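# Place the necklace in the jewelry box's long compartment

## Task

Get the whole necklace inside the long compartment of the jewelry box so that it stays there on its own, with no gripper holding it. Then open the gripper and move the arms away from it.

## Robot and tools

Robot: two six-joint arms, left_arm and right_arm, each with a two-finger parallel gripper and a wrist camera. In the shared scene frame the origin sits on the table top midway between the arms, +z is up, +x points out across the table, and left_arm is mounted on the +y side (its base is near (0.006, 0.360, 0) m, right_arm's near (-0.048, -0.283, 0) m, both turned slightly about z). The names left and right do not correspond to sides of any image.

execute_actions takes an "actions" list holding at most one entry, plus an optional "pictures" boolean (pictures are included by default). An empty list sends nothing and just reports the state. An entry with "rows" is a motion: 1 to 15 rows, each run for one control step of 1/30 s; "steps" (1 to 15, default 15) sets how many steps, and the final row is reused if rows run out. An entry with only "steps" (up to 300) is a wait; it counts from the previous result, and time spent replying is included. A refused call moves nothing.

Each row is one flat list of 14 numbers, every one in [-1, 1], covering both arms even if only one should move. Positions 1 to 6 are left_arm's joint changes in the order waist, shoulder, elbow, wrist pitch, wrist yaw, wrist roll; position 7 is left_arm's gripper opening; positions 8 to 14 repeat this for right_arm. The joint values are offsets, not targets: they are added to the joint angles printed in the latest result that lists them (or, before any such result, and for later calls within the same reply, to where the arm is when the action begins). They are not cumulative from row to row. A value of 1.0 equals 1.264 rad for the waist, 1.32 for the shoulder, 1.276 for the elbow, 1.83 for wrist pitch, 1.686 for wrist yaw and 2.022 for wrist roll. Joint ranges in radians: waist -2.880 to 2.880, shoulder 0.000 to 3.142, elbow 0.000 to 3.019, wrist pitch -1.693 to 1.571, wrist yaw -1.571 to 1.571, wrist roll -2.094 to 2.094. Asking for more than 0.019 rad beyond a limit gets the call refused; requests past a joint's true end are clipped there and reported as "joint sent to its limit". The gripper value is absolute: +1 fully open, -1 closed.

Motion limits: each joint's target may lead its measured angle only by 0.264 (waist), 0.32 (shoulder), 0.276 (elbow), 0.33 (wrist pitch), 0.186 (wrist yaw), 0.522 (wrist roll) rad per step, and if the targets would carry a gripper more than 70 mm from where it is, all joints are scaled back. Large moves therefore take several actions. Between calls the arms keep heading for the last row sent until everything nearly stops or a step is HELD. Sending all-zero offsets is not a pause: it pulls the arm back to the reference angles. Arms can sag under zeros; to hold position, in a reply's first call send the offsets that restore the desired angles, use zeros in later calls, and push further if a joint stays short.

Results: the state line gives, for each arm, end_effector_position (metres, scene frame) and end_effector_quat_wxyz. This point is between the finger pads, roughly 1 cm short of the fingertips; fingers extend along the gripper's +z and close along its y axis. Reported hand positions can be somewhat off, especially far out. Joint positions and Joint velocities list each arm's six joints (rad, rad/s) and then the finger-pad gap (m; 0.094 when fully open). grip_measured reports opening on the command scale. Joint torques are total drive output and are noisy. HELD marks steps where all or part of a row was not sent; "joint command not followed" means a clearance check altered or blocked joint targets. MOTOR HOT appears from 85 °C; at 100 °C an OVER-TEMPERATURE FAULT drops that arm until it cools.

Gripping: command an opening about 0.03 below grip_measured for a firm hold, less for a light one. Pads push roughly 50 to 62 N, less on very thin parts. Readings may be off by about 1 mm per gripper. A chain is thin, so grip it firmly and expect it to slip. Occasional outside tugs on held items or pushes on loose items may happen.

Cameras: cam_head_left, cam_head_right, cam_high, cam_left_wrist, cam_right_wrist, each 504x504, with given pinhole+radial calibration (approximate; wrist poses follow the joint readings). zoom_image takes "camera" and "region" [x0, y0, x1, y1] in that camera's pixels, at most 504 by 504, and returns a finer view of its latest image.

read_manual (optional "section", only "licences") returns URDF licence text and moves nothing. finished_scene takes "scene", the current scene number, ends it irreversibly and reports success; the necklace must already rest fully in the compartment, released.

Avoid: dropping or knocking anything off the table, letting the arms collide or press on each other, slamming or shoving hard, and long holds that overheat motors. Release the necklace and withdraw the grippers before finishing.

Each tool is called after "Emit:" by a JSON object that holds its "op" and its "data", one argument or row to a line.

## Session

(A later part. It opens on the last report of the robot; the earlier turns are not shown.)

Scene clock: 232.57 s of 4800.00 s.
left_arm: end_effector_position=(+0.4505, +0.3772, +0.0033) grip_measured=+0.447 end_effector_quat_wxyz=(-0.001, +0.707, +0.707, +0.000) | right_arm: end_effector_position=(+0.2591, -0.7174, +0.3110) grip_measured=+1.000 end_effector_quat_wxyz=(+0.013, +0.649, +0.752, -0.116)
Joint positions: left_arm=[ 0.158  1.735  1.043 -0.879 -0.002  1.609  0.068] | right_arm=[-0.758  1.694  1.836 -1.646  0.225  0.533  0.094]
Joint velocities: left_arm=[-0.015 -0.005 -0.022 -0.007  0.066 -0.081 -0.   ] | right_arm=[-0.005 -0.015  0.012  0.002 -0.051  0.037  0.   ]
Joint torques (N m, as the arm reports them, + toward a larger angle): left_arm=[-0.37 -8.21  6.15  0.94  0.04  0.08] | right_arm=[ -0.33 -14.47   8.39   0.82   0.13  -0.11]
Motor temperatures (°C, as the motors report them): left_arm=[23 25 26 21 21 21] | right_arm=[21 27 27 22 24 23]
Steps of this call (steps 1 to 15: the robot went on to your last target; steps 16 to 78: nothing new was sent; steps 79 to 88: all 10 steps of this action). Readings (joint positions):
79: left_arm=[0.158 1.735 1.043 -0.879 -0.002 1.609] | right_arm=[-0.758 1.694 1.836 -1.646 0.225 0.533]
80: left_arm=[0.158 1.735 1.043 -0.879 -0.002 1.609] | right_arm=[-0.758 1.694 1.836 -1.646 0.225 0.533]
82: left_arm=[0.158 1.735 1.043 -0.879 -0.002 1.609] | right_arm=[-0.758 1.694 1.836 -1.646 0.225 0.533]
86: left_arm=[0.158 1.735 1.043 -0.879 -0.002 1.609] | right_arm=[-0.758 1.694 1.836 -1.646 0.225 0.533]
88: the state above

Contact with the table at z≈0.0033. Now close.

Emit:
{"op": "execute_actions", "data": {
  "actions": [
    {"rows": [[0,0.028,0.003,0.006,0,0,0.35,0,0,0,0,0,0,1],[0,0.028,0.003,0.006,0,0,0.26,0,0,0,0,0,0,1],[0,0.028,0.003,0.006,0,0,0.18,0,0,0,0,0,0,1],[0,0.028,0.003,0.006,0,0,0.1,0,0,0,0,0,0,1],[0,0.028,0.003,0.006,0,0,0.02,0,0,0,0,0,0,1],[0,0.028,0.003,0.006,0,0,-0.06,0,0,0,0,0,0,1],[0,0.028,0.003,0.006,0,0,-0.14,0,0,0,0,0,0,1],[0,0.028,0.003,0.006,0,0,-0.22,0,0,0,0,0,0,1],[0,0.028,0.003,0.006,0,0,-0.3,0,0,0,0,0,0,1],[0,0.028,0.003,0.006,0,0,-0.38,0,0,0,0,0,0,1],[0,0.028,0.003,0.006,0,0,-0.46,0,0,0,0,0,0,1],[0,0.028,0.003,0.006,0,0,-0.53,0,0,0,0,0,0,1],[0,0.028,0.003,0.006,0,0,-0.59,0,0,0,0,0,0,1],[0,0.028,0.003,0.006,0,0,-0.64,0,0,0,0,0,0,1],[0,0.028,0.003,0.006,0,0,-0.68,0,0,0,0,0,0,1]], "steps": 15}
  ],
  "pictures": false
}}

Emit:
{"op": "execute_actions", "data": {
  "actions": [
    {"rows": [[0,0.028,0.003,0.006,0,0,-0.7,0,0,0,0,0,0,1],[0,0.028,0.003,0.006,0,0,-0.72,0,0,0,0,0,0,1],[0,0.028,0.003,0.006,0,0,-0.74,0,0,0,0,0,0,1],[0,0.028,0.003,0.006,0,0,-0.76,0,0,0,0,0,0,1],[0,0.028,0.003,0.006,0,0,-0.78,0,0,0,0,0,0,1],[0,0.028,0.003,0.006,0,0,-0.8,0,0,0,0,0,0,1],[0,0.028,0.003,0.006,0,0,-0.815,0,0,0,0,0,0,1],[0,0.028,0.003,0.006,0,0,-0.83,0,0,0,0,0,0,1],[0,0.028,0.003,0.006,0,0,-0.845,0,0,0,0,0,0,1],[0,0.028,0.003,0.006,0,0,-0.86,0,0,0,0,0,0,1],[0,0.028,0.003,0.006,0,0,-0.875,0,0,0,0,0,0,1],[0,0.028,0.003,0.006,0,0,-0.89,0,0,0,0,0,0,1]], "steps": 15}
  ]
}}

Emit:
{"op": "zoom_image", "data": {
  "camera": "cam_left_wrist",
  "region": [150, 140, 360, 350]
}}

Scene clock: 243.83 s of 4800.00 s.
left_arm: end_effector_position=(+0.4505, +0.3772, +0.0033) grip_measured=-0.656 end_effector_quat_wxyz=(-0.001, +0.707, +0.707, +0.000) | right_arm: end_effector_position=(+0.2591, -0.7174, +0.3110) grip_measured=+1.000 end_effector_quat_wxyz=(+0.013, +0.649, +0.752, -0.116)
Joint positions: left_arm=[ 0.158  1.735  1.043 -0.879 -0.002  1.609  0.016] | right_arm=[-0.758  1.694  1.836 -1.646  0.225  0.533  0.094]
Joint velocities: left_arm=[-0.015  0.005  0.002  0.002 -0.022 -0.051 -0.044] | right_arm=[ 0.005  0.005  0.012 -0.017  0.022 -0.022  0.   ]
Joint torques (N m, as the arm reports them, + toward a larger angle): left_arm=[-0.43 -8.38  6.13  0.92  0.05  0.09] | right_arm=[ -0.34 -14.57   8.39   0.8    0.14  -0.11]
Motor temperatures (°C, as the motors report them): left_arm=[23 25 26 21 21 21] | right_arm=[21 27 27 22 24 23]
Steps of this call (steps 1 to 15: the robot went on to your last target; steps 16 to 90: nothing new was sent; then 7.77 s passed at rest; steps 91 to 105: all 15 steps of this action). Readings (joint positions):
91: left_arm=[0.158 1.735 1.043 -0.879 -0.002 1.609] | right_arm=[-0.758 1.694 1.836 -1.646 0.225 0.533]
92: left_arm=[0.158 1.735 1.043 -0.879 -0.002 1.609] | right_arm=[-0.758 1.694 1.836 -1.646 0.225 0.533]
94: left_arm=[0.158 1.735 1.043 -0.879 -0.002 1.609] | right_arm=[-0.758 1.694 1.836 -1.646 0.225 0.533]
98: left_arm=[0.158 1.735 1.043 -0.879 -0.002 1.609] | right_arm=[-0.758 1.694 1.836 -1.646 0.225 0.533]
105: the state above

Scene clock: 244.33 s of 4800.00 s.
left_arm: end_effector_position=(+0.4545, +0.3773, +0.0064) grip_measured=-0.887 end_effector_quat_wxyz=(+0.003, +0.707, +0.707, +0.005) | right_arm: end_effector_position=(+0.2591, -0.7174, +0.3110) grip_measured=+1.000 end_effector_quat_wxyz=(+0.013, +0.649, +0.752, -0.116)
Joint positions: left_arm=[ 0.158  1.733  1.049 -0.877 -0.002  1.609  0.005] | right_arm=[-0.758  1.694  1.836 -1.646  0.225  0.533  0.094]
Joint velocities: left_arm=[ 0.015 -0.005 -0.012  0.002 -0.051 -0.051 -0.001] | right_arm=[-0.005  0.005  0.007 -0.007  0.022 -0.007  0.   ]
Joint torques (N m, as the arm reports them, + toward a larger angle): left_arm=[-0.27 -8.06  5.92  0.82  0.05  0.09] | right_arm=[ -0.31 -14.51   8.39   0.81   0.13  -0.12]
Motor temperatures (°C, as the motors report them): left_arm=[23 25 26 21 21 21] | right_arm=[21 27 27 22 24 23]
Steps of this call (steps 1 to 15: all 15 steps of this action). Readings (joint positions):
1: left_arm=[0.158 1.735 1.043 -0.879 -0.002 1.609] | right_arm=[-0.758 1.694 1.836 -1.646 0.225 0.533]
2: left_arm=[0.158 1.735 1.043 -0.879 -0.002 1.609] | right_arm=[-0.758 1.694 1.836 -1.646 0.225 0.533]
4: left_arm=[0.158 1.735 1.043 -0.879 -0.002 1.609] | right_arm=[-0.758 1.694 1.836 -1.646 0.225 0.533]
8: left_arm=[0.158 1.735 1.043 -0.879 -0.002 1.609] | right_arm=[-0.758 1.694 1.836 -1.646 0.225 0.533]
15: the state above
camera_calibration (this result's frames):
cam_left_wrist: T_world_to_cam=[[-0.999998, -0.000363719, 0.00171173, 0.449967], [0.000708504, 0.810255, 0.586077, -0.304978], [-0.00160011, 0.586077, -0.810253, -0.0924292], [0, 0, 0, 1]] pos_world=[0.450034, 0.301444, 0.103079]

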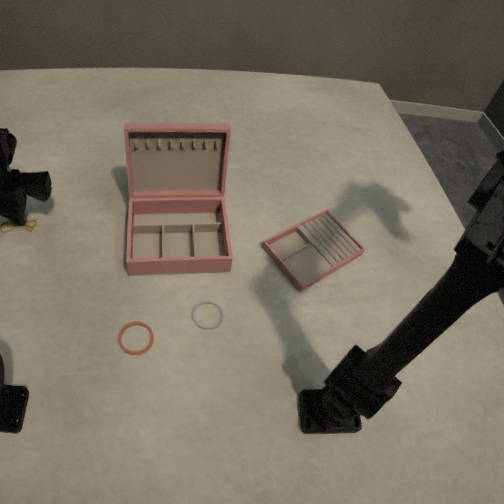

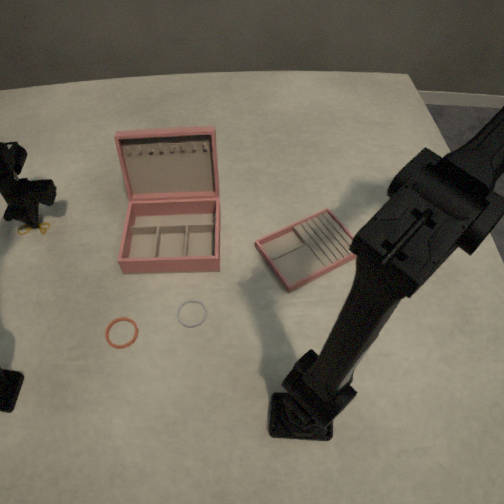

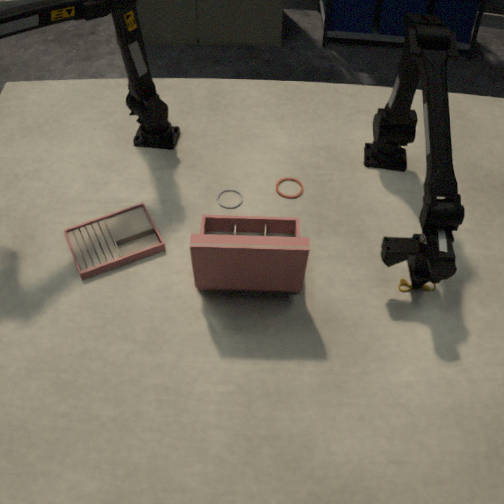

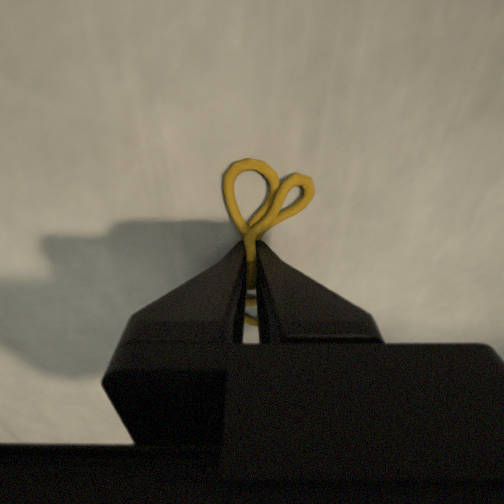

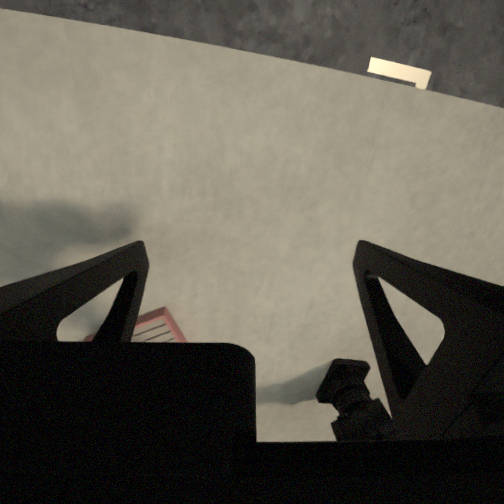

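Region (150, 140, 360, 350) of cam_left_wrist's 504x504 image, scaled by 2.400, with more detail than that image has.

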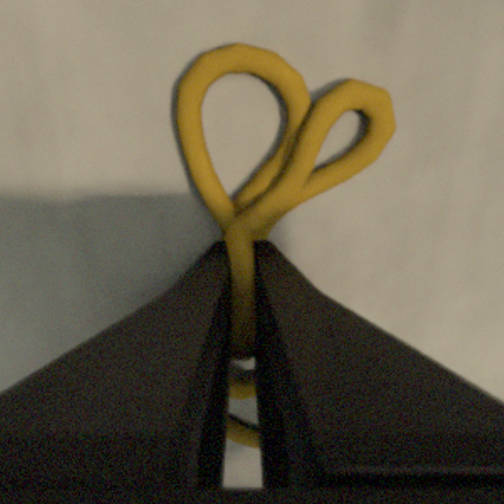

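Emit:
{"op": "execute_actions", "data": {
  "actions": [
    {"rows": [[0,0.032,-0.008,0,0,0,-0.89,0,0,0,0,0,0,1],[0,0.034,-0.012,0,0,0,-0.89,0,0,0,0,0,0,1],[0,0.034,-0.012,0,0,0,-0.89,0,0,0,0,0,0,1],[0,0.034,-0.012,0,0,0,-0.89,0,0,0,0,0,0,1],[0,0.034,-0.012,0,0,0,-0.89,0,0,0,0,0,0,1],[0,0.034,-0.012,0,0,0,-0.9,0,0,0,0,0,0,1],[0,0.034,-0.012,0,0,0,-0.91,0,0,0,0,0,0,1],[0,0.034,-0.012,0,0,0,-0.92,0,0,0,0,0,0,1],[0,0.034,-0.012,0,0,0,-0.93,0,0,0,0,0,0,1],[0,0.034,-0.012,0,0,0,-0.94,0,0,0,0,0,0,1],[0,0.034,-0.012,0,0,0,-0.95,0,0,0,0,0,0,1]], "steps": 15}
  ],
  "pictures": false
}}

Scene clock: 251.97 s of 4800.00 s.
left_arm: end_effector_position=(+0.4545, +0.3773, +0.0064) grip_measured=-0.931 end_effector_quat_wxyz=(+0.003, +0.707, +0.707, +0.005) | right_arm: end_effector_position=(+0.2591, -0.7174, +0.3110) grip_measured=+1.000 end_effector_quat_wxyz=(+0.013, +0.649, +0.752, -0.116)
Joint positions: left_arm=[ 0.158  1.733  1.049 -0.877 -0.002  1.609  0.003] | right_arm=[-0.758  1.694  1.836 -1.646  0.225  0.533  0.094]
Joint velocities: left_arm=[-0.005  0.005 -0.007  0.012  0.037  0.051  0.   ] | right_arm=[ 0.005  0.005  0.032 -0.002 -0.022  0.051  0.   ]
Joint torques (N m, as the arm reports them, + toward a larger angle): left_arm=[-0.44 -7.76  4.87  0.32  0.04  0.09] | right_arm=[ -0.32 -14.53   8.42   0.83   0.14  -0.11]
Motor temperatures (°C, as the motors report them): left_arm=[23 25 26 21 21 21] | right_arm=[21 27 27 22 24 23]
Steps of this call (steps 1 to 15: the robot went on to your last target; steps 16 to 90: nothing new was sent; then 4.13 s passed at rest; steps 91 to 105: all 15 steps of this action). Readings (joint positions):
91: left_arm=[0.158 1.733 1.049 -0.877 -0.002 1.609] | right_arm=[-0.758 1.694 1.836 -1.646 0.225 0.533]
92: left_arm=[0.158 1.733 1.049 -0.877 -0.002 1.609] | right_arm=[-0.758 1.694 1.836 -1.646 0.225 0.533]
94: left_arm=[0.158 1.733 1.049 -0.877 -0.002 1.609] | right_arm=[-0.758 1.694 1.836 -1.646 0.225 0.533]
98: left_arm=[0.158 1.733 1.049 -0.877 -0.002 1.609] | right_arm=[-0.758 1.694 1.836 -1.646 0.225 0.533]
105: the state above

Emit:
{"op": "execute_actions", "data": {
  "actions": [
    {"rows": [[0,0.02,0,0,0,0,-0.96,0,0,0,0,0,0,1],[0,0.01,0.01,0,0,0,-0.96,0,0,0,0,0,0,1],[0,0,0.018,-0.004,0,0,-0.96,0,0,0,0,0,0,1],[0,-0.01,0.024,-0.008,0,0,-0.96,0,0,0,0,0,0,1],[0,-0.018,0.029,-0.012,0,0,-0.96,0,0,0,0,0,0,1],[0,-0.025,0.034,-0.018,0,0,-0.96,0,0,0,0,0,0,1],[0,-0.032,0.039,-0.025,0,0,-0.96,0,0,0,0,0,0,1],[0,-0.039,0.044,-0.033,0,0,-0.96,0,0,0,0,0,0,1],[0,-0.046,0.049,-0.041,0,0,-0.96,0,0,0,0,0,0,1],[0,-0.053,0.054,-0.05,0,0,-0.96,0,0,0,0,0,0,1],[0,-0.06,0.059,-0.059,0,0,-0.96,0,0,0,0,0,0,1],[0,-0.067,0.064,-0.068,0,0,-0.96,0,0,0,0,0,0,1],[0,-0.074,0.069,-0.077,0,0,-0.96,0,0,0,0,0,0,1],[0,-0.08,0.074,-0.086,0,0,-0.96,0,0,0,0,0,0,1],[0,-0.085,0.078,-0.095,0,0,-0.96,0,0,0,0,0,0,1]], "steps": 15}
  ],
  "pictures": false
}}

Emit:
{"op": "execute_actions", "data": {
  "actions": [
    {"steps": 20}
  ]
}}

Emit:
{"op": "zoom_image", "data": {
  "camera": "cam_high",
  "region": [370, 220, 470, 320]
}}

Scene clock: 261.77 s of 4800.00 s.
left_arm: end_effector_position=(+0.4471, +0.3770, +0.0445) grip_measured=-0.933 end_effector_quat_wxyz=(-0.007, +0.707, +0.707, -0.006) | right_arm: end_effector_position=(+0.2591, -0.7174, +0.3110) grip_measured=+1.000 end_effector_quat_wxyz=(+0.013, +0.649, +0.752, -0.116)
Joint positions: left_arm=[ 0.158  1.67   1.087 -1.006 -0.002  1.609  0.003] | right_arm=[-0.758  1.694  1.836 -1.646  0.225  0.533  0.094]
Joint velocities: left_arm=[-0.005 -0.357  0.252 -0.471  0.081  0.022  0.001] | right_arm=[ 0.005 -0.015 -0.012  0.002  0.007  0.037  0.   ]
Joint torques (N m, as the arm reports them, + toward a larger angle): left_arm=[ -0.41 -13.39   9.4   -0.31   0.05   0.09] | right_arm=[ -0.37 -14.57   8.39   0.82   0.14  -0.12]
Motor temperatures (°C, as the motors report them): left_arm=[23 25 25 21 21 21] | right_arm=[21 27 27 22 24 23]
Steps of this call (steps 1 to 15: the robot went on to your last target; steps 16 to 90: nothing new was sent; then 6.30 s passed at rest; steps 91 to 105: all 15 steps of this action). Readings (joint positions):
91: left_arm=[0.158 1.733 1.049 -0.877 -0.002 1.609] | right_arm=[-0.758 1.694 1.836 -1.646 0.225 0.533]
92: left_arm=[0.158 1.732 1.050 -0.877 -0.002 1.609] | right_arm=[-0.758 1.694 1.836 -1.646 0.225 0.533]
94: left_arm=[0.158 1.731 1.051 -0.877 -0.002 1.609] | right_arm=[-0.758 1.694 1.836 -1.646 0.225 0.533]
98: left_arm=[0.158 1.726 1.052 -0.901 -0.002 1.609] | right_arm=[-0.758 1.694 1.836 -1.646 0.225 0.533]
105: the state above

Scene clock: 262.43 s of 4800.00 s.
left_arm: end_effector_position=(+0.4550, +0.3773, +0.0741) grip_measured=-0.933 end_effector_quat_wxyz=(+0.008, +0.707, +0.707, +0.010) | right_arm: end_effector_position=(+0.2591, -0.7174, +0.3110) grip_measured=+1.000 end_effector_quat_wxyz=(+0.013, +0.649, +0.752, -0.116)
Joint positions: left_arm=[ 0.158  1.622  1.115 -1.038 -0.002  1.609  0.003] | right_arm=[-0.758  1.694  1.836 -1.646  0.225  0.533  0.094]
Joint velocities: left_arm=[ 0.015 -0.015  0.002  0.032 -0.051 -0.022  0.   ] | right_arm=[-0.005 -0.015  0.012 -0.002  0.007 -0.022  0.   ]
Joint torques (N m, as the arm reports them, + toward a larger angle): left_arm=[ -0.43 -10.08   9.16  -0.19   0.05   0.08] | right_arm=[ -0.28 -14.53   8.43   0.82   0.13  -0.11]
Motor temperatures (°C, as the motors report them): left_arm=[23 25 26 21 21 21] | right_arm=[21 27 27 22 24 23]
Steps of this call (steps 1 to 20: the robot went on to your last target). Readings (joint positions):
1: left_arm=[0.158 1.659 1.094 -1.019 -0.002 1.609] | right_arm=[-0.758 1.694 1.836 -1.646 0.225 0.533]
2: left_arm=[0.158 1.647 1.101 -1.027 -0.002 1.609] | right_arm=[-0.758 1.694 1.836 -1.646 0.225 0.533]
4: left_arm=[0.158 1.630 1.110 -1.033 -0.002 1.609] | right_arm=[-0.758 1.694 1.836 -1.646 0.225 0.533]
8: left_arm=[0.158 1.622 1.115 -1.036 -0.002 1.609] | right_arm=[-0.758 1.694 1.836 -1.646 0.225 0.533]
20: the state above
camera_calibration (this result's frames):
cam_left_wrist: T_world_to_cam=[[-0.999908, -0.000360208, -0.0135355, 0.451392], [-0.00823109, 0.809907, 0.586501, -0.340506], [0.0107513, 0.586559, -0.809835, -0.0434121], [0, 0, 0, 1]] pos_world=[0.449014, 0.301404, 0.17066]

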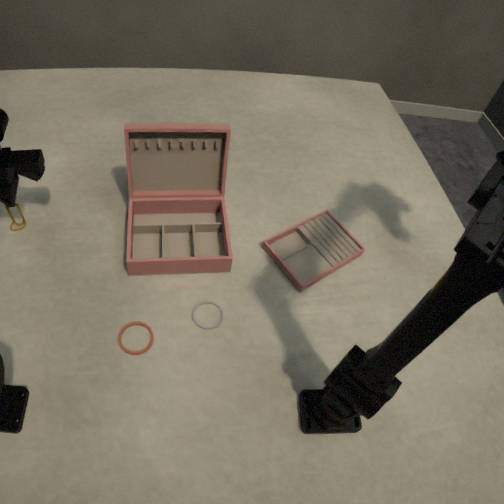

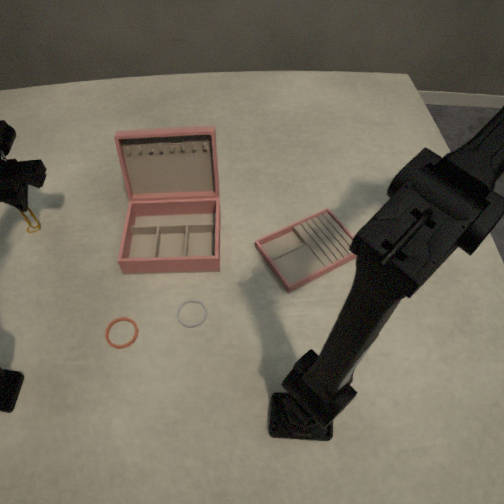

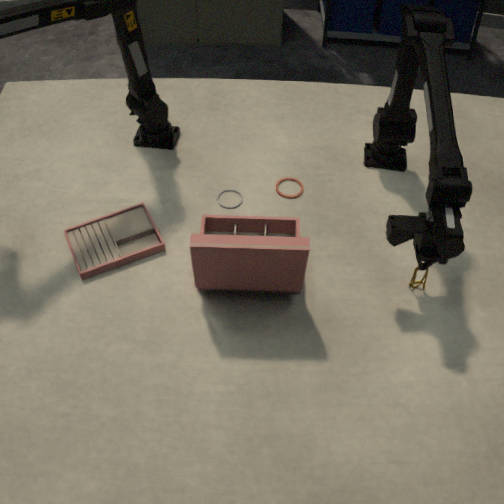

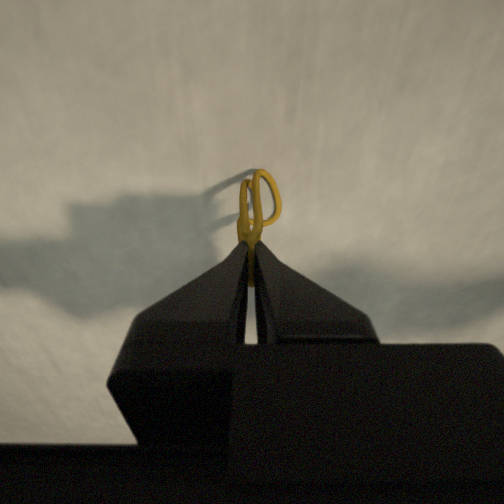

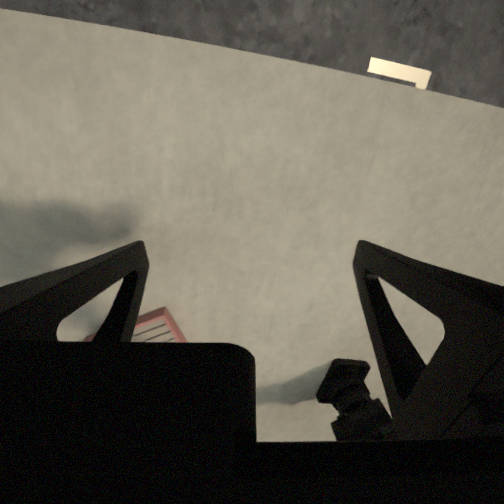

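Region (370, 220, 470, 320) of cam_high's 504x504 image, scaled by 5.040, with more detail than that image has.

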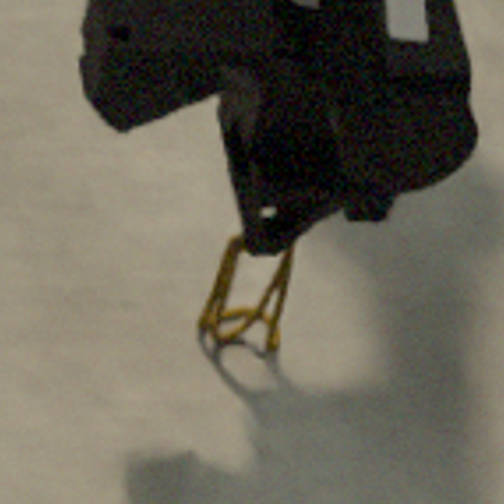

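Emit:
{"op": "execute_actions", "data": {
  "actions": [
    {"rows": [[0,-0.015,0.026,-0.007,0,0,-0.96,0,0,0,0,0,0,1],[0,-0.022,0.026,-0.008,0,0,-0.96,0,0,0,0,0,0,1],[0,-0.03,0.026,-0.009,0,0,-0.96,0,0,0,0,0,0,1],[0,-0.038,0.026,-0.01,0,0,-0.96,0,0,0,0,0,0,1],[0,-0.047,0.026,-0.012,0,0,-0.96,0,0,0,0,0,0,1],[0,-0.056,0.026,-0.014,0,0,-0.96,0,0,0,0,0,0,1],[0,-0.065,0.026,-0.016,0,0,-0.96,0,0,0,0,0,0,1],[0,-0.074,0.026,-0.018,0,0,-0.96,0,0,0,0,0,0,1],[0,-0.083,0.026,-0.02,0,0,-0.96,0,0,0,0,0,0,1],[0,-0.092,0.026,-0.022,0,0,-0.96,0,0,0,0,0,0,1],[0,-0.101,0.026,-0.024,0,0,-0.96,0,0,0,0,0,0,1],[0,-0.11,0.026,-0.026,0,0,-0.96,0,0,0,0,0,0,1],[0,-0.119,0.026,-0.028,0,0,-0.96,0,0,0,0,0,0,1],[0,-0.128,0.026,-0.03,0,0,-0.96,0,0,0,0,0,0,1],[0,-0.137,0.026,-0.032,0,0,-0.96,0,0,0,0,0,0,1]], "steps": 15}
  ],
  "pictures": false
}}

Emit:
{"op": "execute_actions", "data": {
  "actions": [
    {"rows": [[-0.01,-0.04,0.026,-0.01,0,-0.006,-0.96,0,0,0,0,0,0,1],[-0.02,-0.049,0.026,-0.012,0,-0.012,-0.96,0,0,0,0,0,0,1],[-0.032,-0.058,0.026,-0.014,0,-0.02,-0.96,0,0,0,0,0,0,1],[-0.045,-0.067,0.026,-0.016,0,-0.028,-0.96,0,0,0,0,0,0,1],[-0.06,-0.076,0.026,-0.018,0,-0.037,-0.96,0,0,0,0,0,0,1],[-0.075,-0.085,0.026,-0.02,0,-0.047,-0.96,0,0,0,0,0,0,1],[-0.09,-0.094,0.026,-0.022,0,-0.056,-0.96,0,0,0,0,0,0,1],[-0.105,-0.103,0.026,-0.022,0,-0.066,-0.96,0,0,0,0,0,0,1],[-0.12,-0.111,0.026,-0.022,0,-0.075,-0.96,0,0,0,0,0,0,1],[-0.135,-0.118,0.026,-0.022,0,-0.084,-0.96,0,0,0,0,0,0,1],[-0.15,-0.124,0.026,-0.022,0,-0.094,-0.96,0,0,0,0,0,0,1],[-0.165,-0.128,0.026,-0.022,0,-0.103,-0.96,0,0,0,0,0,0,1],[-0.18,-0.13,0.026,-0.022,0,-0.112,-0.96,0,0,0,0,0,0,1],[-0.19,-0.13,0.026,-0.022,0,-0.119,-0.96,0,0,0,0,0,0,1],[-0.2,-0.13,0.026,-0.022,0,-0.125,-0.96,0,0,0,0,0,0,1]], "steps": 15}
  ],
  "pictures": false
}}

Emit:
{"op": "execute_actions", "data": {
  "actions": [
    {"steps": 15}
  ]
}}

Scene clock: 298.80 s of 4800.00 s.
left_arm: end_effector_position=(+0.4496, +0.3771, +0.1328) grip_measured=-0.933 end_effector_quat_wxyz=(+0.043, +0.705, +0.706, +0.048) | right_arm: end_effector_position=(+0.2591, -0.7174, +0.3110) grip_measured=+1.000 end_effector_quat_wxyz=(+0.013, +0.649, +0.752, -0.116)
Joint positions: left_arm=[ 0.158  1.482  1.115 -1.075 -0.002  1.609  0.003] | right_arm=[-0.758  1.694  1.836 -1.646  0.225  0.533  0.094]
Joint velocities: left_arm=[-0.015 -0.435  0.002 -0.071  0.095 -0.022  0.001] | right_arm=[-0.005 -0.005 -0.017 -0.002 -0.081  0.022  0.   ]
Joint torques (N m, as the arm reports them, + toward a larger angle): left_arm=[-0.48 -9.57  9.48  0.14  0.05  0.07] | right_arm=[ -0.3  -14.55   8.42   0.81   0.13  -0.11]
Motor temperatures (°C, as the motors report them): left_arm=[23 25 28 21 21 21] | right_arm=[21 27 27 22 24 23]
Steps of this call (steps 1 to 15: the robot went on to your last target; steps 16 to 1076: nothing new was sent; steps 1077 to 1091: all 15 steps of this action). Readings (joint positions):
1077: left_arm=[0.158 1.622 1.115 -1.038 -0.002 1.609] | right_arm=[-0.758 1.694 1.836 -1.646 0.225 0.533]
1078: left_arm=[0.158 1.621 1.115 -1.038 -0.002 1.609] | right_arm=[-0.758 1.694 1.836 -1.646 0.225 0.533]
1080: left_arm=[0.158 1.618 1.115 -1.040 -0.002 1.609] | right_arm=[-0.758 1.694 1.836 -1.646 0.225 0.533]
1084: left_arm=[0.158 1.589 1.115 -1.051 -0.002 1.609] | right_arm=[-0.758 1.694 1.836 -1.646 0.225 0.533]
1091: the state above

Scene clock: 299.30 s of 4800.00 s.
left_arm: end_effector_position=(+0.4302, +0.2771, +0.1969) grip_measured=-0.933 end_effector_quat_wxyz=(+0.104, +0.721, +0.681, +0.076) | right_arm: end_effector_position=(+0.2591, -0.7174, +0.3110) grip_measured=+1.000 end_effector_quat_wxyz=(+0.013, +0.649, +0.752, -0.116)
Joint positions: left_arm=[-0.074  1.325  1.115 -1.102 -0.002  1.434  0.003] | right_arm=[-0.758  1.694  1.836 -1.646  0.225  0.533  0.094]
Joint velocities: left_arm=[-0.513 -0.171  0.002 -0.007  0.066 -0.432 -0.   ] | right_arm=[-0.005 -0.005  0.002  0.002 -0.007 -0.007  0.   ]
Joint torques (N m, as the arm reports them, + toward a larger angle): left_arm=[ 0.9  -8.18  9.94  0.28  0.04 -0.11] | right_arm=[ -0.35 -14.51   8.41   0.8    0.14  -0.11]
Motor temperatures (°C, as the motors report them): left_arm=[23 25 28 21 21 21] | right_arm=[21 27 27 22 24 23]
Steps of this call (steps 1 to 15: all 15 steps of this action). Readings (joint positions):
1: left_arm=[0.157 1.467 1.115 -1.078 -0.002 1.609] | right_arm=[-0.758 1.694 1.836 -1.646 0.225 0.533]
2: left_arm=[0.156 1.454 1.115 -1.080 -0.002 1.607] | right_arm=[-0.758 1.694 1.836 -1.646 0.225 0.533]
4: left_arm=[0.146 1.429 1.115 -1.085 -0.002 1.595] | right_arm=[-0.758 1.694 1.836 -1.646 0.225 0.533]
8: left_arm=[0.081 1.387 1.115 -1.098 -0.002 1.549] | right_arm=[-0.758 1.694 1.836 -1.646 0.225 0.533]
15: the state above

Scene clock: 299.80 s of 4800.00 s.
left_arm: end_effector_position=(+0.4271, +0.2656, +0.1998) grip_measured=-0.933 end_effector_quat_wxyz=(+0.111, +0.708, +0.694, +0.073) | right_arm: end_effector_position=(+0.2591, -0.7174, +0.3110) grip_measured=+1.000 end_effector_quat_wxyz=(+0.013, +0.649, +0.752, -0.116)
Joint positions: left_arm=[-0.101  1.318  1.115 -1.102 -0.001  1.37   0.003] | right_arm=[-0.758  1.694  1.836 -1.646  0.225  0.533  0.094]
Joint velocities: left_arm=[-0.005  0.015 -0.022 -0.002  0.081 -0.022  0.   ] | right_arm=[-0.015 -0.005  0.007 -0.007 -0.037  0.022  0.   ]
Joint torques (N m, as the arm reports them, + toward a larger angle): left_arm=[-0.08 -7.24  9.88  0.32  0.03 -0.07] | right_arm=[ -0.27 -14.62   8.39   0.81   0.13  -0.12]
Motor temperatures (°C, as the motors report them): left_arm=[23 25 28 21 21 21] | right_arm=[21 27 27 22 24 23]
Steps of this call (steps 1 to 15: the robot went on to your last target). Readings (joint positions):
1: left_arm=[-0.089 1.321 1.115 -1.102 -0.002 1.421] | right_arm=[-0.758 1.694 1.836 -1.646 0.225 0.533]
2: left_arm=[-0.100 1.318 1.115 -1.102 -0.001 1.410] | right_arm=[-0.758 1.694 1.836 -1.646 0.225 0.533]
4: left_arm=[-0.108 1.318 1.115 -1.102 -0.001 1.395] | right_arm=[-0.758 1.694 1.836 -1.646 0.225 0.533]
8: left_arm=[-0.103 1.318 1.115 -1.102 -0.001 1.379] | right_arm=[-0.758 1.694 1.836 -1.646 0.225 0.533]
15: the state above
camera_calibration (this result's frames):
cam_left_wrist: T_world_to_cam=[[-0.969299, 0.0130522, -0.245537, 0.45493], [-0.121477, 0.842792, 0.524351, -0.271925], [0.213781, 0.53808, -0.815333, 0.0515043], [0, 0, 0, 1]] pos_world=[0.396921, 0.195525, 0.29628]

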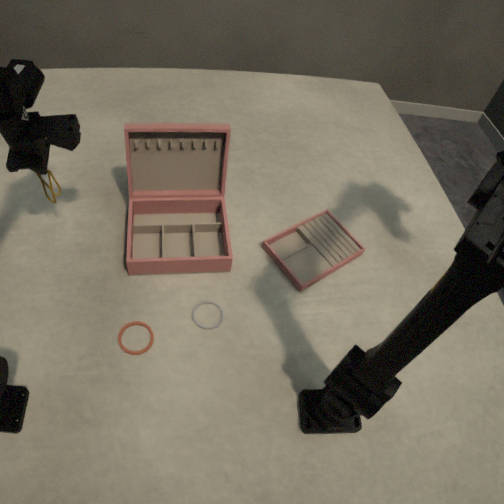

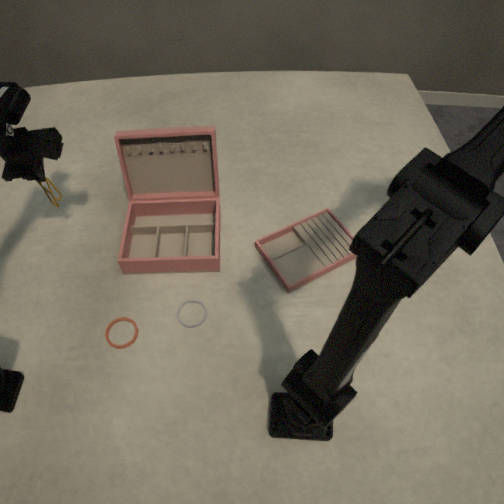

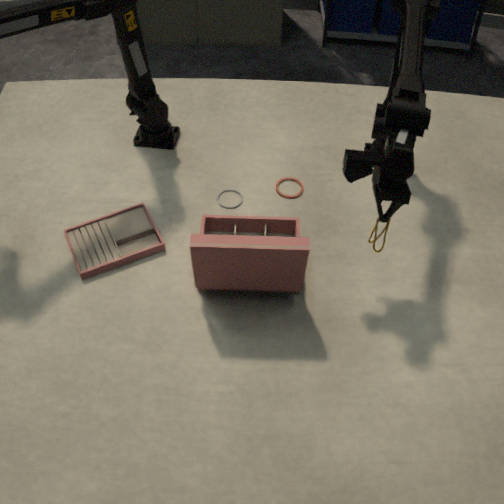

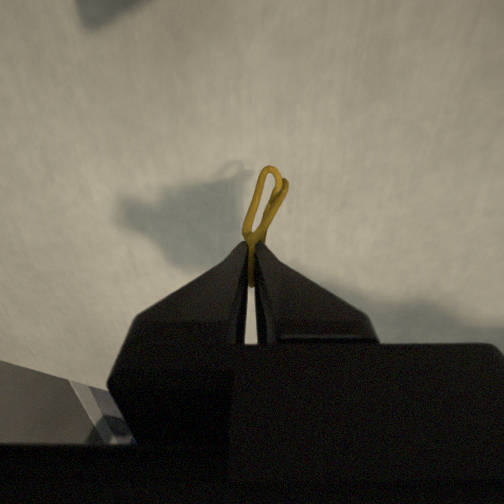

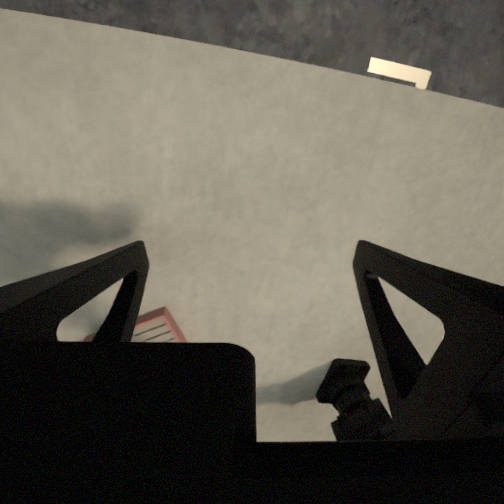

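Emit:
{"op": "execute_actions", "data": {
  "actions": [
    {"rows": [[-0.01,0,0.026,-0.007,0,-0.01,-0.96,0,0,0,0,0,0,1],[-0.022,0.004,0.03,-0.007,0,-0.018,-0.96,0,0,0,0,0,0,1],[-0.036,0.008,0.034,-0.007,0,-0.027,-0.96,0,0,0,0,0,0,1],[-0.051,0.012,0.038,-0.007,0,-0.037,-0.96,0,0,0,0,0,0,1],[-0.066,0.017,0.043,-0.007,0,-0.047,-0.96,0,0,0,0,0,0,1],[-0.081,0.022,0.048,-0.007,0,-0.057,-0.96,0,0,0,0,0,0,1],[-0.096,0.028,0.054,-0.007,0,-0.067,-0.96,0,0,0,0,0,0,1],[-0.111,0.034,0.06,-0.008,0,-0.077,-0.96,0,0,0,0,0,0,1],[-0.126,0.04,0.066,-0.009,0,-0.087,-0.96,0,0,0,0,0,0,1],[-0.141,0.047,0.073,-0.01,0,-0.097,-0.96,0,0,0,0,0,0,1],[-0.156,0.054,0.08,-0.011,0,-0.107,-0.96,0,0,0,0,0,0,1],[-0.171,0.061,0.087,-0.012,0,-0.117,-0.96,0,0,0,0,0,0,1],[-0.186,0.068,0.094,-0.013,0,-0.127,-0.96,0,0,0,0,0,0,1],[-0.201,0.075,0.101,-0.014,0,-0.137,-0.96,0,0,0,0,0,0,1],[-0.216,0.082,0.108,-0.015,0,-0.147,-0.96,0,0,0,0,0,0,1]], "steps": 15}
  ],
  "pictures": false
}}

Emit:
{"op": "execute_actions", "data": {
  "actions": [
    {"rows": [[-0.035,0.035,0.045,-0.007,0,-0.045,-0.96,0,0,0,0,0,0,1],[-0.05,0.043,0.054,-0.007,0,-0.054,-0.96,0,0,0,0,0,0,1],[-0.064,0.051,0.063,-0.007,0,-0.063,-0.96,0,0,0,0,0,0,1],[-0.078,0.06,0.072,-0.007,0,-0.072,-0.96,0,0,0,0,0,0,1],[-0.091,0.069,0.081,-0.007,0,-0.08,-0.96,0,0,0,0,0,0,1],[-0.103,0.078,0.09,-0.007,0,-0.088,-0.96,0,0,0,0,0,0,1],[-0.114,0.087,0.099,-0.007,0,-0.095,-0.96,0,0,0,0,0,0,1],[-0.124,0.096,0.108,-0.007,0,-0.101,-0.96,0,0,0,0,0,0,1],[-0.133,0.104,0.117,-0.007,0,-0.107,-0.96,0,0,0,0,0,0,1],[-0.141,0.112,0.126,-0.007,0,-0.112,-0.96,0,0,0,0,0,0,1],[-0.147,0.12,0.135,-0.007,0,-0.116,-0.96,0,0,0,0,0,0,1],[-0.152,0.127,0.143,-0.007,0,-0.119,-0.96,0,0,0,0,0,0,1],[-0.155,0.133,0.15,-0.007,0,-0.121,-0.96,0,0,0,0,0,0,1],[-0.157,0.138,0.156,-0.007,0,-0.122,-0.96,0,0,0,0,0,0,1],[-0.157,0.14,0.16,-0.007,0,-0.122,-0.96,0,0,0,0,0,0,1]], "steps": 15}
  ],
  "pictures": false
}}

Emit:
{"op": "execute_actions", "data": {
  "actions": [
    {"steps": 25}
  ]
}}

Scene clock: 315.40 s of 4800.00 s.
left_arm: end_effector_position=(+0.4147, +0.1583, +0.2001) grip_measured=-0.933 end_effector_quat_wxyz=(+0.119, +0.720, +0.682, +0.045) | right_arm: end_effector_position=(+0.2591, -0.7174, +0.3110) grip_measured=+1.000 end_effector_quat_wxyz=(+0.013, +0.649, +0.752, -0.116)
Joint positions: left_arm=[-0.34   1.387  1.184 -1.112 -0.002  1.167  0.003] | right_arm=[-0.758  1.694  1.836 -1.646  0.225  0.533  0.094]
Joint velocities: left_arm=[-0.542  0.308  0.271 -0.061 -0.007 -0.593 -0.002] | right_arm=[-0.015 -0.005 -0.012 -0.007 -0.051 -0.022  0.   ]
Joint torques (N m, as the arm reports them, + toward a larger angle): left_arm=[-1.08 -6.75 11.19  0.48  0.05 -0.03] | right_arm=[ -0.3  -14.45   8.42   0.8    0.14  -0.11]
Motor temperatures (°C, as the motors report them): left_arm=[23 25 30 21 21 21] | right_arm=[21 27 27 22 24 23]
Steps of this call (steps 1 to 15: the robot went on to your last target; steps 16 to 453: nothing new was sent; steps 454 to 468: all 15 steps of this action). Readings (joint positions):
454: left_arm=[-0.102 1.318 1.115 -1.102 -0.001 1.367] | right_arm=[-0.758 1.694 1.836 -1.646 0.225 0.533]
455: left_arm=[-0.104 1.318 1.115 -1.102 -0.001 1.363] | right_arm=[-0.758 1.694 1.836 -1.646 0.225 0.533]
457: left_arm=[-0.116 1.318 1.115 -1.102 -0.001 1.348] | right_arm=[-0.758 1.694 1.836 -1.646 0.225 0.533]
461: left_arm=[-0.188 1.324 1.121 -1.103 -0.002 1.293] | right_arm=[-0.758 1.694 1.836 -1.646 0.225 0.533]
468: the state above

Scene clock: 315.90 s of 4800.00 s.
left_arm: end_effector_position=(+0.4094, +0.0484, +0.1865) grip_measured=-0.933 end_effector_quat_wxyz=(+0.115, +0.718, +0.686, +0.018) | right_arm: end_effector_position=(+0.2591, -0.7174, +0.3110) grip_measured=+1.000 end_effector_quat_wxyz=(+0.013, +0.649, +0.752, -0.116)
Joint positions: left_arm=[-0.539  1.546  1.321 -1.113 -0.002  0.96   0.003] | right_arm=[-0.758  1.694  1.836 -1.646  0.225  0.533  0.094]
Joint velocities: left_arm=[-0.132  0.19   0.232 -0.017  0.022 -0.154  0.001] | right_arm=[-0.005  0.005  0.007  0.012 -0.022  0.022  0.   ]
Joint torques (N m, as the arm reports them, + toward a larger angle): left_arm=[ 0.24 -9.32 10.94  0.33  0.03 -0.08] | right_arm=[ -0.3  -14.46   8.39   0.8    0.14  -0.12]
Motor temperatures (°C, as the motors report them): left_arm=[23 25 30 21 21 21] | right_arm=[21 27 27 22 24 23]
Steps of this call (steps 1 to 15: all 15 steps of this action). Readings (joint positions):
1: left_arm=[-0.357 1.397 1.191 -1.112 -0.002 1.150] | right_arm=[-0.758 1.694 1.836 -1.646 0.225 0.533]
2: left_arm=[-0.373 1.406 1.196 -1.112 -0.002 1.135] | right_arm=[-0.758 1.694 1.836 -1.646 0.225 0.533]
4: left_arm=[-0.404 1.424 1.206 -1.112 -0.002 1.103] | right_arm=[-0.758 1.694 1.836 -1.646 0.225 0.533]
8: left_arm=[-0.465 1.471 1.243 -1.113 -0.002 1.039] | right_arm=[-0.758 1.694 1.836 -1.646 0.225 0.533]
15: the state above

Scene clock: 316.73 s of 4800.00 s.
left_arm: end_effector_position=(+0.4118, +0.0440, +0.1865) grip_measured=-0.933 end_effector_quat_wxyz=(+0.116, +0.710, +0.694, +0.017) | right_arm: end_effector_position=(+0.2591, -0.7174, +0.3110) grip_measured=+1.000 end_effector_quat_wxyz=(+0.013, +0.649, +0.752, -0.116)
Joint positions: left_arm=[-0.543  1.557  1.334 -1.113 -0.002  0.932  0.003] | right_arm=[-0.758  1.694  1.836 -1.646  0.225  0.533  0.094]
Joint velocities: left_arm=[-0.005 -0.005  0.007  0.007 -0.007  0.066 -0.   ] | right_arm=[-0.005 -0.005 -0.017  0.002 -0.007 -0.022  0.   ]
Joint torques (N m, as the arm reports them, + toward a larger angle): left_arm=[-0.01 -9.77 11.29  0.37  0.03 -0.08] | right_arm=[ -0.29 -14.55   8.39   0.83   0.14  -0.12]
Motor temperatures (°C, as the motors report them): left_arm=[23 25 30 21 21 21] | right_arm=[21 27 27 22 24 23]
Steps of this call (steps 1 to 25: the robot went on to your last target). Readings (joint positions):
1: left_arm=[-0.542 1.552 1.328 -1.113 -0.002 0.954] | right_arm=[-0.758 1.694 1.836 -1.646 0.225 0.533]
2: left_arm=[-0.543 1.555 1.332 -1.113 -0.002 0.950] | right_arm=[-0.758 1.694 1.836 -1.646 0.225 0.533]
4: left_arm=[-0.543 1.557 1.334 -1.113 -0.002 0.943] | right_arm=[-0.758 1.694 1.836 -1.646 0.225 0.533]
8: left_arm=[-0.543 1.557 1.334 -1.113 -0.002 0.936] | right_arm=[-0.758 1.694 1.836 -1.646 0.225 0.533]
25: the state above
camera_calibration (this result's frames):
cam_left_wrist: T_world_to_cam=[[-0.984323, 0.0109606, -0.176037, 0.432972], [-0.0720488, 0.886012, 0.458031, -0.0899855], [0.160991, 0.463533, -0.871332, 0.198613], [0, 0, 0, 1]] pos_world=[0.387726, -0.0170811, 0.290493]

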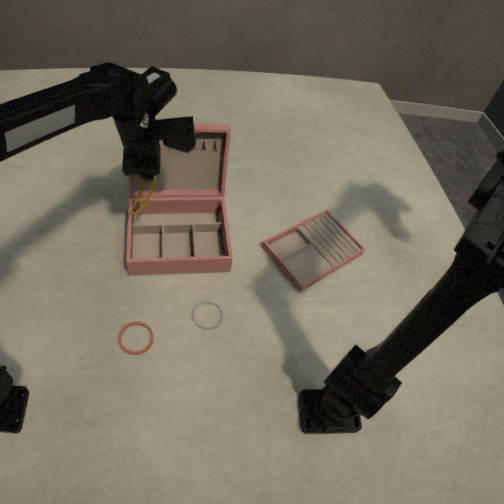

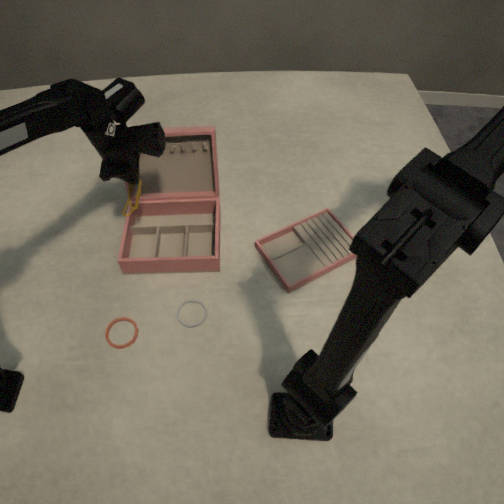

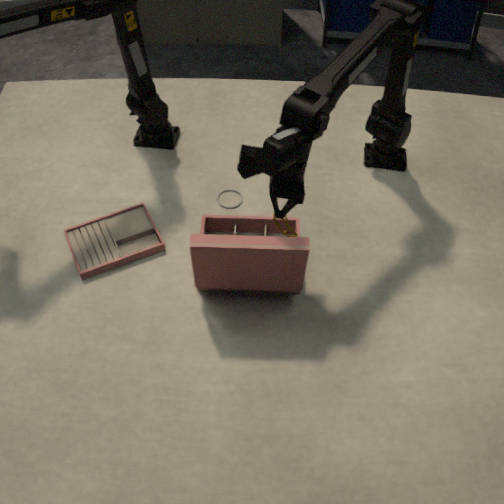

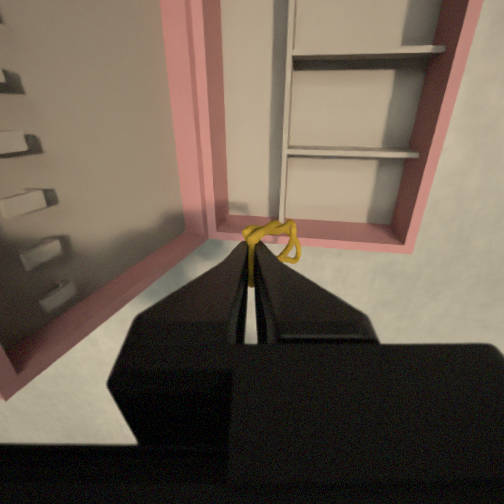

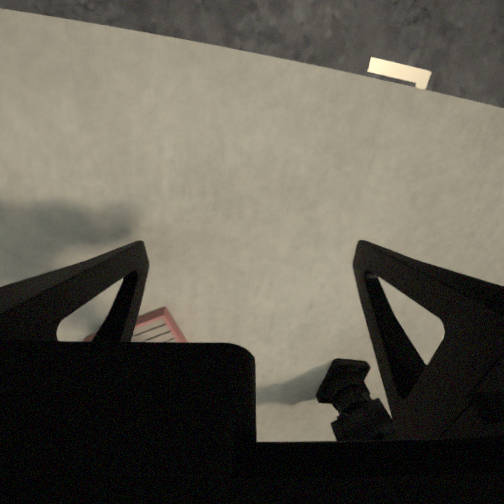

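Emit:
{"op": "execute_actions", "data": {
  "actions": [
    {"rows": [[0.004,0.015,0.03,0.005,0,0,-0.96,0,0,0,0,0,0,1],[0.006,0.02,0.03,0.01,0,0,-0.96,0,0,0,0,0,0,1],[0.008,0.025,0.03,0.014,0,0,-0.96,0,0,0,0,0,0,1],[0.01,0.029,0.03,0.018,0,0,-0.96,0,0,0,0,0,0,1],[0.012,0.033,0.03,0.022,0,0,-0.96,0,0,0,0,0,0,1],[0.014,0.037,0.03,0.026,0,0,-0.96,0,0,0,0,0,0,1],[0.016,0.041,0.03,0.03,0,0,-0.96,0,0,0,0,0,0,1],[0.016,0.045,0.03,0.034,0,0,-0.96,0,0,0,0,0,0,1],[0.016,0.049,0.03,0.038,0,0,-0.96,0,0,0,0,0,0,1],[0.016,0.053,0.03,0.042,0,0,-0.96,0,0,0,0,0,0,1],[0.016,0.057,0.03,0.046,0,0,-0.96,0,0,0,0,0,0,1],[0.016,0.061,0.03,0.05,0,0,-0.96,0,0,0,0,0,0,1],[0.016,0.065,0.03,0.054,0,0,-0.96,0,0,0,0,0,0,1],[0.016,0.068,0.03,0.057,0,0,-0.96,0,0,0,0,0,0,1],[0.016,0.07,0.03,0.058,0,0,-0.96,0,0,0,0,0,0,1]], "steps": 15}
  ],
  "pictures": false
}}

Emit:
{"op": "execute_actions", "data": {
  "actions": [
    {"steps": 30}
  ]
}}

Scene clock: 338.83 s of 4800.00 s.
left_arm: end_effector_position=(+0.4339, +0.0374, +0.1593) grip_measured=-0.933 end_effector_quat_wxyz=(+0.124, +0.704, +0.699, +0.019) | right_arm: end_effector_position=(+0.2591, -0.7174, +0.3110) grip_measured=+1.000 end_effector_quat_wxyz=(+0.013, +0.649, +0.752, -0.116)
Joint positions: left_arm=[-0.527  1.62   1.334 -1.033 -0.002  0.931  0.003] | right_arm=[-0.758  1.694  1.836 -1.646  0.225  0.533  0.094]
Joint velocities: left_arm=[ 0.005  0.181 -0.012  0.159 -0.066 -0.081 -0.001] | right_arm=[-0.015 -0.015  0.017  0.012  0.007 -0.066  0.   ]
Joint torques (N m, as the arm reports them, + toward a larger angle): left_arm=[  0.72 -10.13  10.17   1.94   0.04   0.07] | right_arm=[ -0.35 -14.54   8.39   0.81   0.14  -0.11]
Motor temperatures (°C, as the motors report them): left_arm=[23 25 32 21 21 21] | right_arm=[21 27 28 22 24 23]
Steps of this call (steps 1 to 15: the robot went on to your last target; steps 16 to 648: nothing new was sent; steps 649 to 663: all 15 steps of this action). Readings (joint positions):
649: left_arm=[-0.543 1.557 1.334 -1.113 -0.002 0.931] | right_arm=[-0.758 1.694 1.836 -1.646 0.225 0.533]
650: left_arm=[-0.543 1.557 1.334 -1.113 -0.002 0.931] | right_arm=[-0.758 1.694 1.836 -1.646 0.225 0.533]
652: left_arm=[-0.542 1.559 1.334 -1.108 -0.002 0.931] | right_arm=[-0.758 1.694 1.836 -1.646 0.225 0.533]
656: left_arm=[-0.536 1.573 1.334 -1.083 -0.002 0.931] | right_arm=[-0.758 1.694 1.836 -1.646 0.225 0.533]
663: the state above

Scene clock: 339.83 s of 4800.00 s.
left_arm: end_effector_position=(+0.4360, +0.0358, +0.1518) grip_measured=-0.933 end_effector_quat_wxyz=(+0.121, +0.704, +0.700, +0.018) | right_arm: end_effector_position=(+0.2591, -0.7174, +0.3110) grip_measured=+1.000 end_effector_quat_wxyz=(+0.013, +0.649, +0.752, -0.116)
Joint positions: left_arm=[-0.527  1.636  1.334 -1.024 -0.002  0.931  0.003] | right_arm=[-0.758  1.694  1.836 -1.646  0.225  0.533  0.094]
Joint velocities: left_arm=[ 0.005 -0.005  0.012  0.002  0.022 -0.022 -0.   ] | right_arm=[-0.005  0.005 -0.002 -0.007 -0.037 -0.037  0.   ]
Joint torques (N m, as the arm reports them, + toward a larger angle): left_arm=[ -0.1  -10.54  10.24   1.83   0.03   0.07] | right_arm=[ -0.28 -14.56   8.42   0.81   0.13  -0.11]
Motor temperatures (°C, as the motors report them): left_arm=[23 25 32 21 21 21] | right_arm=[21 27 28 22 24 23]
Steps of this call (steps 1 to 30: the robot went on to your last target). Readings (joint positions):
1: left_arm=[-0.527 1.626 1.334 -1.029 -0.002 0.931] | right_arm=[-0.758 1.694 1.836 -1.646 0.225 0.533]
2: left_arm=[-0.527 1.630 1.334 -1.027 -0.002 0.931] | right_arm=[-0.758 1.694 1.836 -1.646 0.225 0.533]
4: left_arm=[-0.527 1.635 1.334 -1.025 -0.002 0.931] | right_arm=[-0.758 1.694 1.836 -1.646 0.225 0.533]
8: left_arm=[-0.527 1.636 1.334 -1.024 -0.002 0.931] | right_arm=[-0.758 1.694 1.836 -1.646 0.225 0.533]
30: the state above
All arms were judged still, so your last target was given up. Only a new action makes them travel on or press farther. Fingers that are still opening or closing keep moving.
camera_calibration (this result's frames):
cam_left_wrist: T_world_to_cam=[[-0.983012, -0.0058447, -0.183446, 0.451952], [-0.0896672, 0.887389, 0.452216, -0.056584], [0.160145, 0.460984, -0.872839, 0.168967], [0, 0, 0, 1]] pos_world=[0.412141, -0.0250375, 0.255978]

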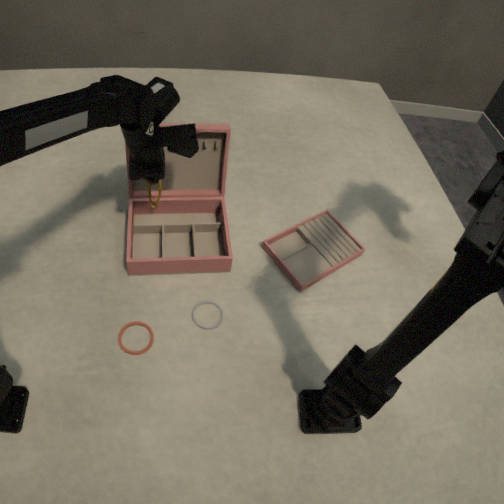

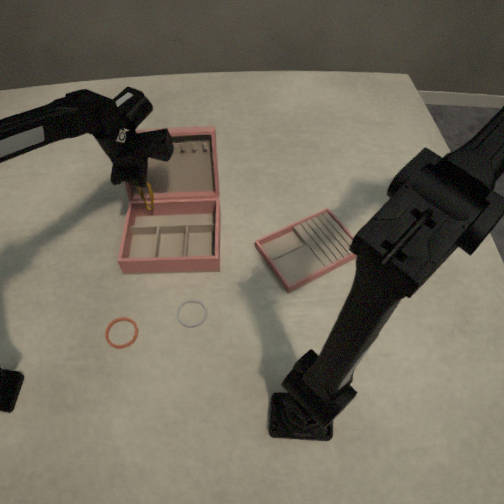

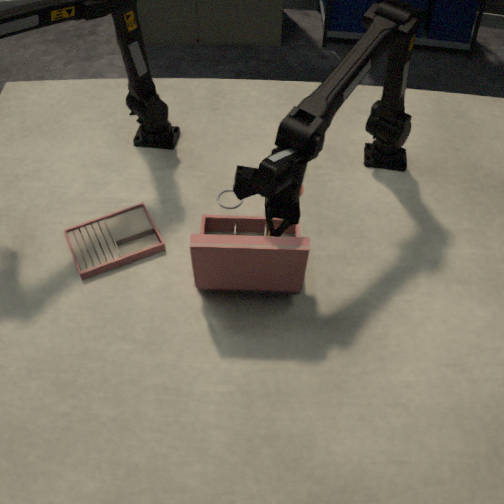

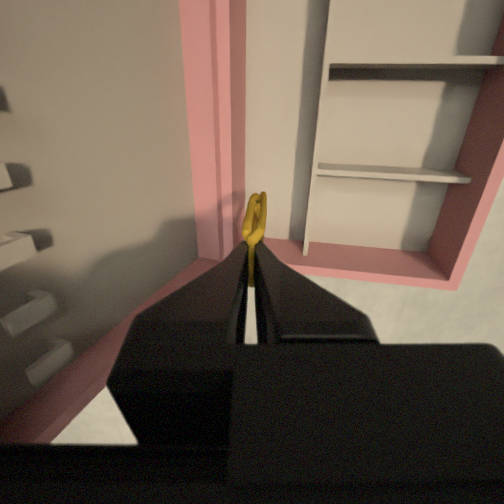

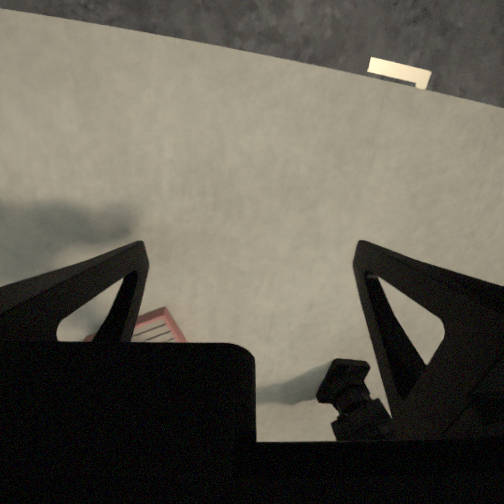

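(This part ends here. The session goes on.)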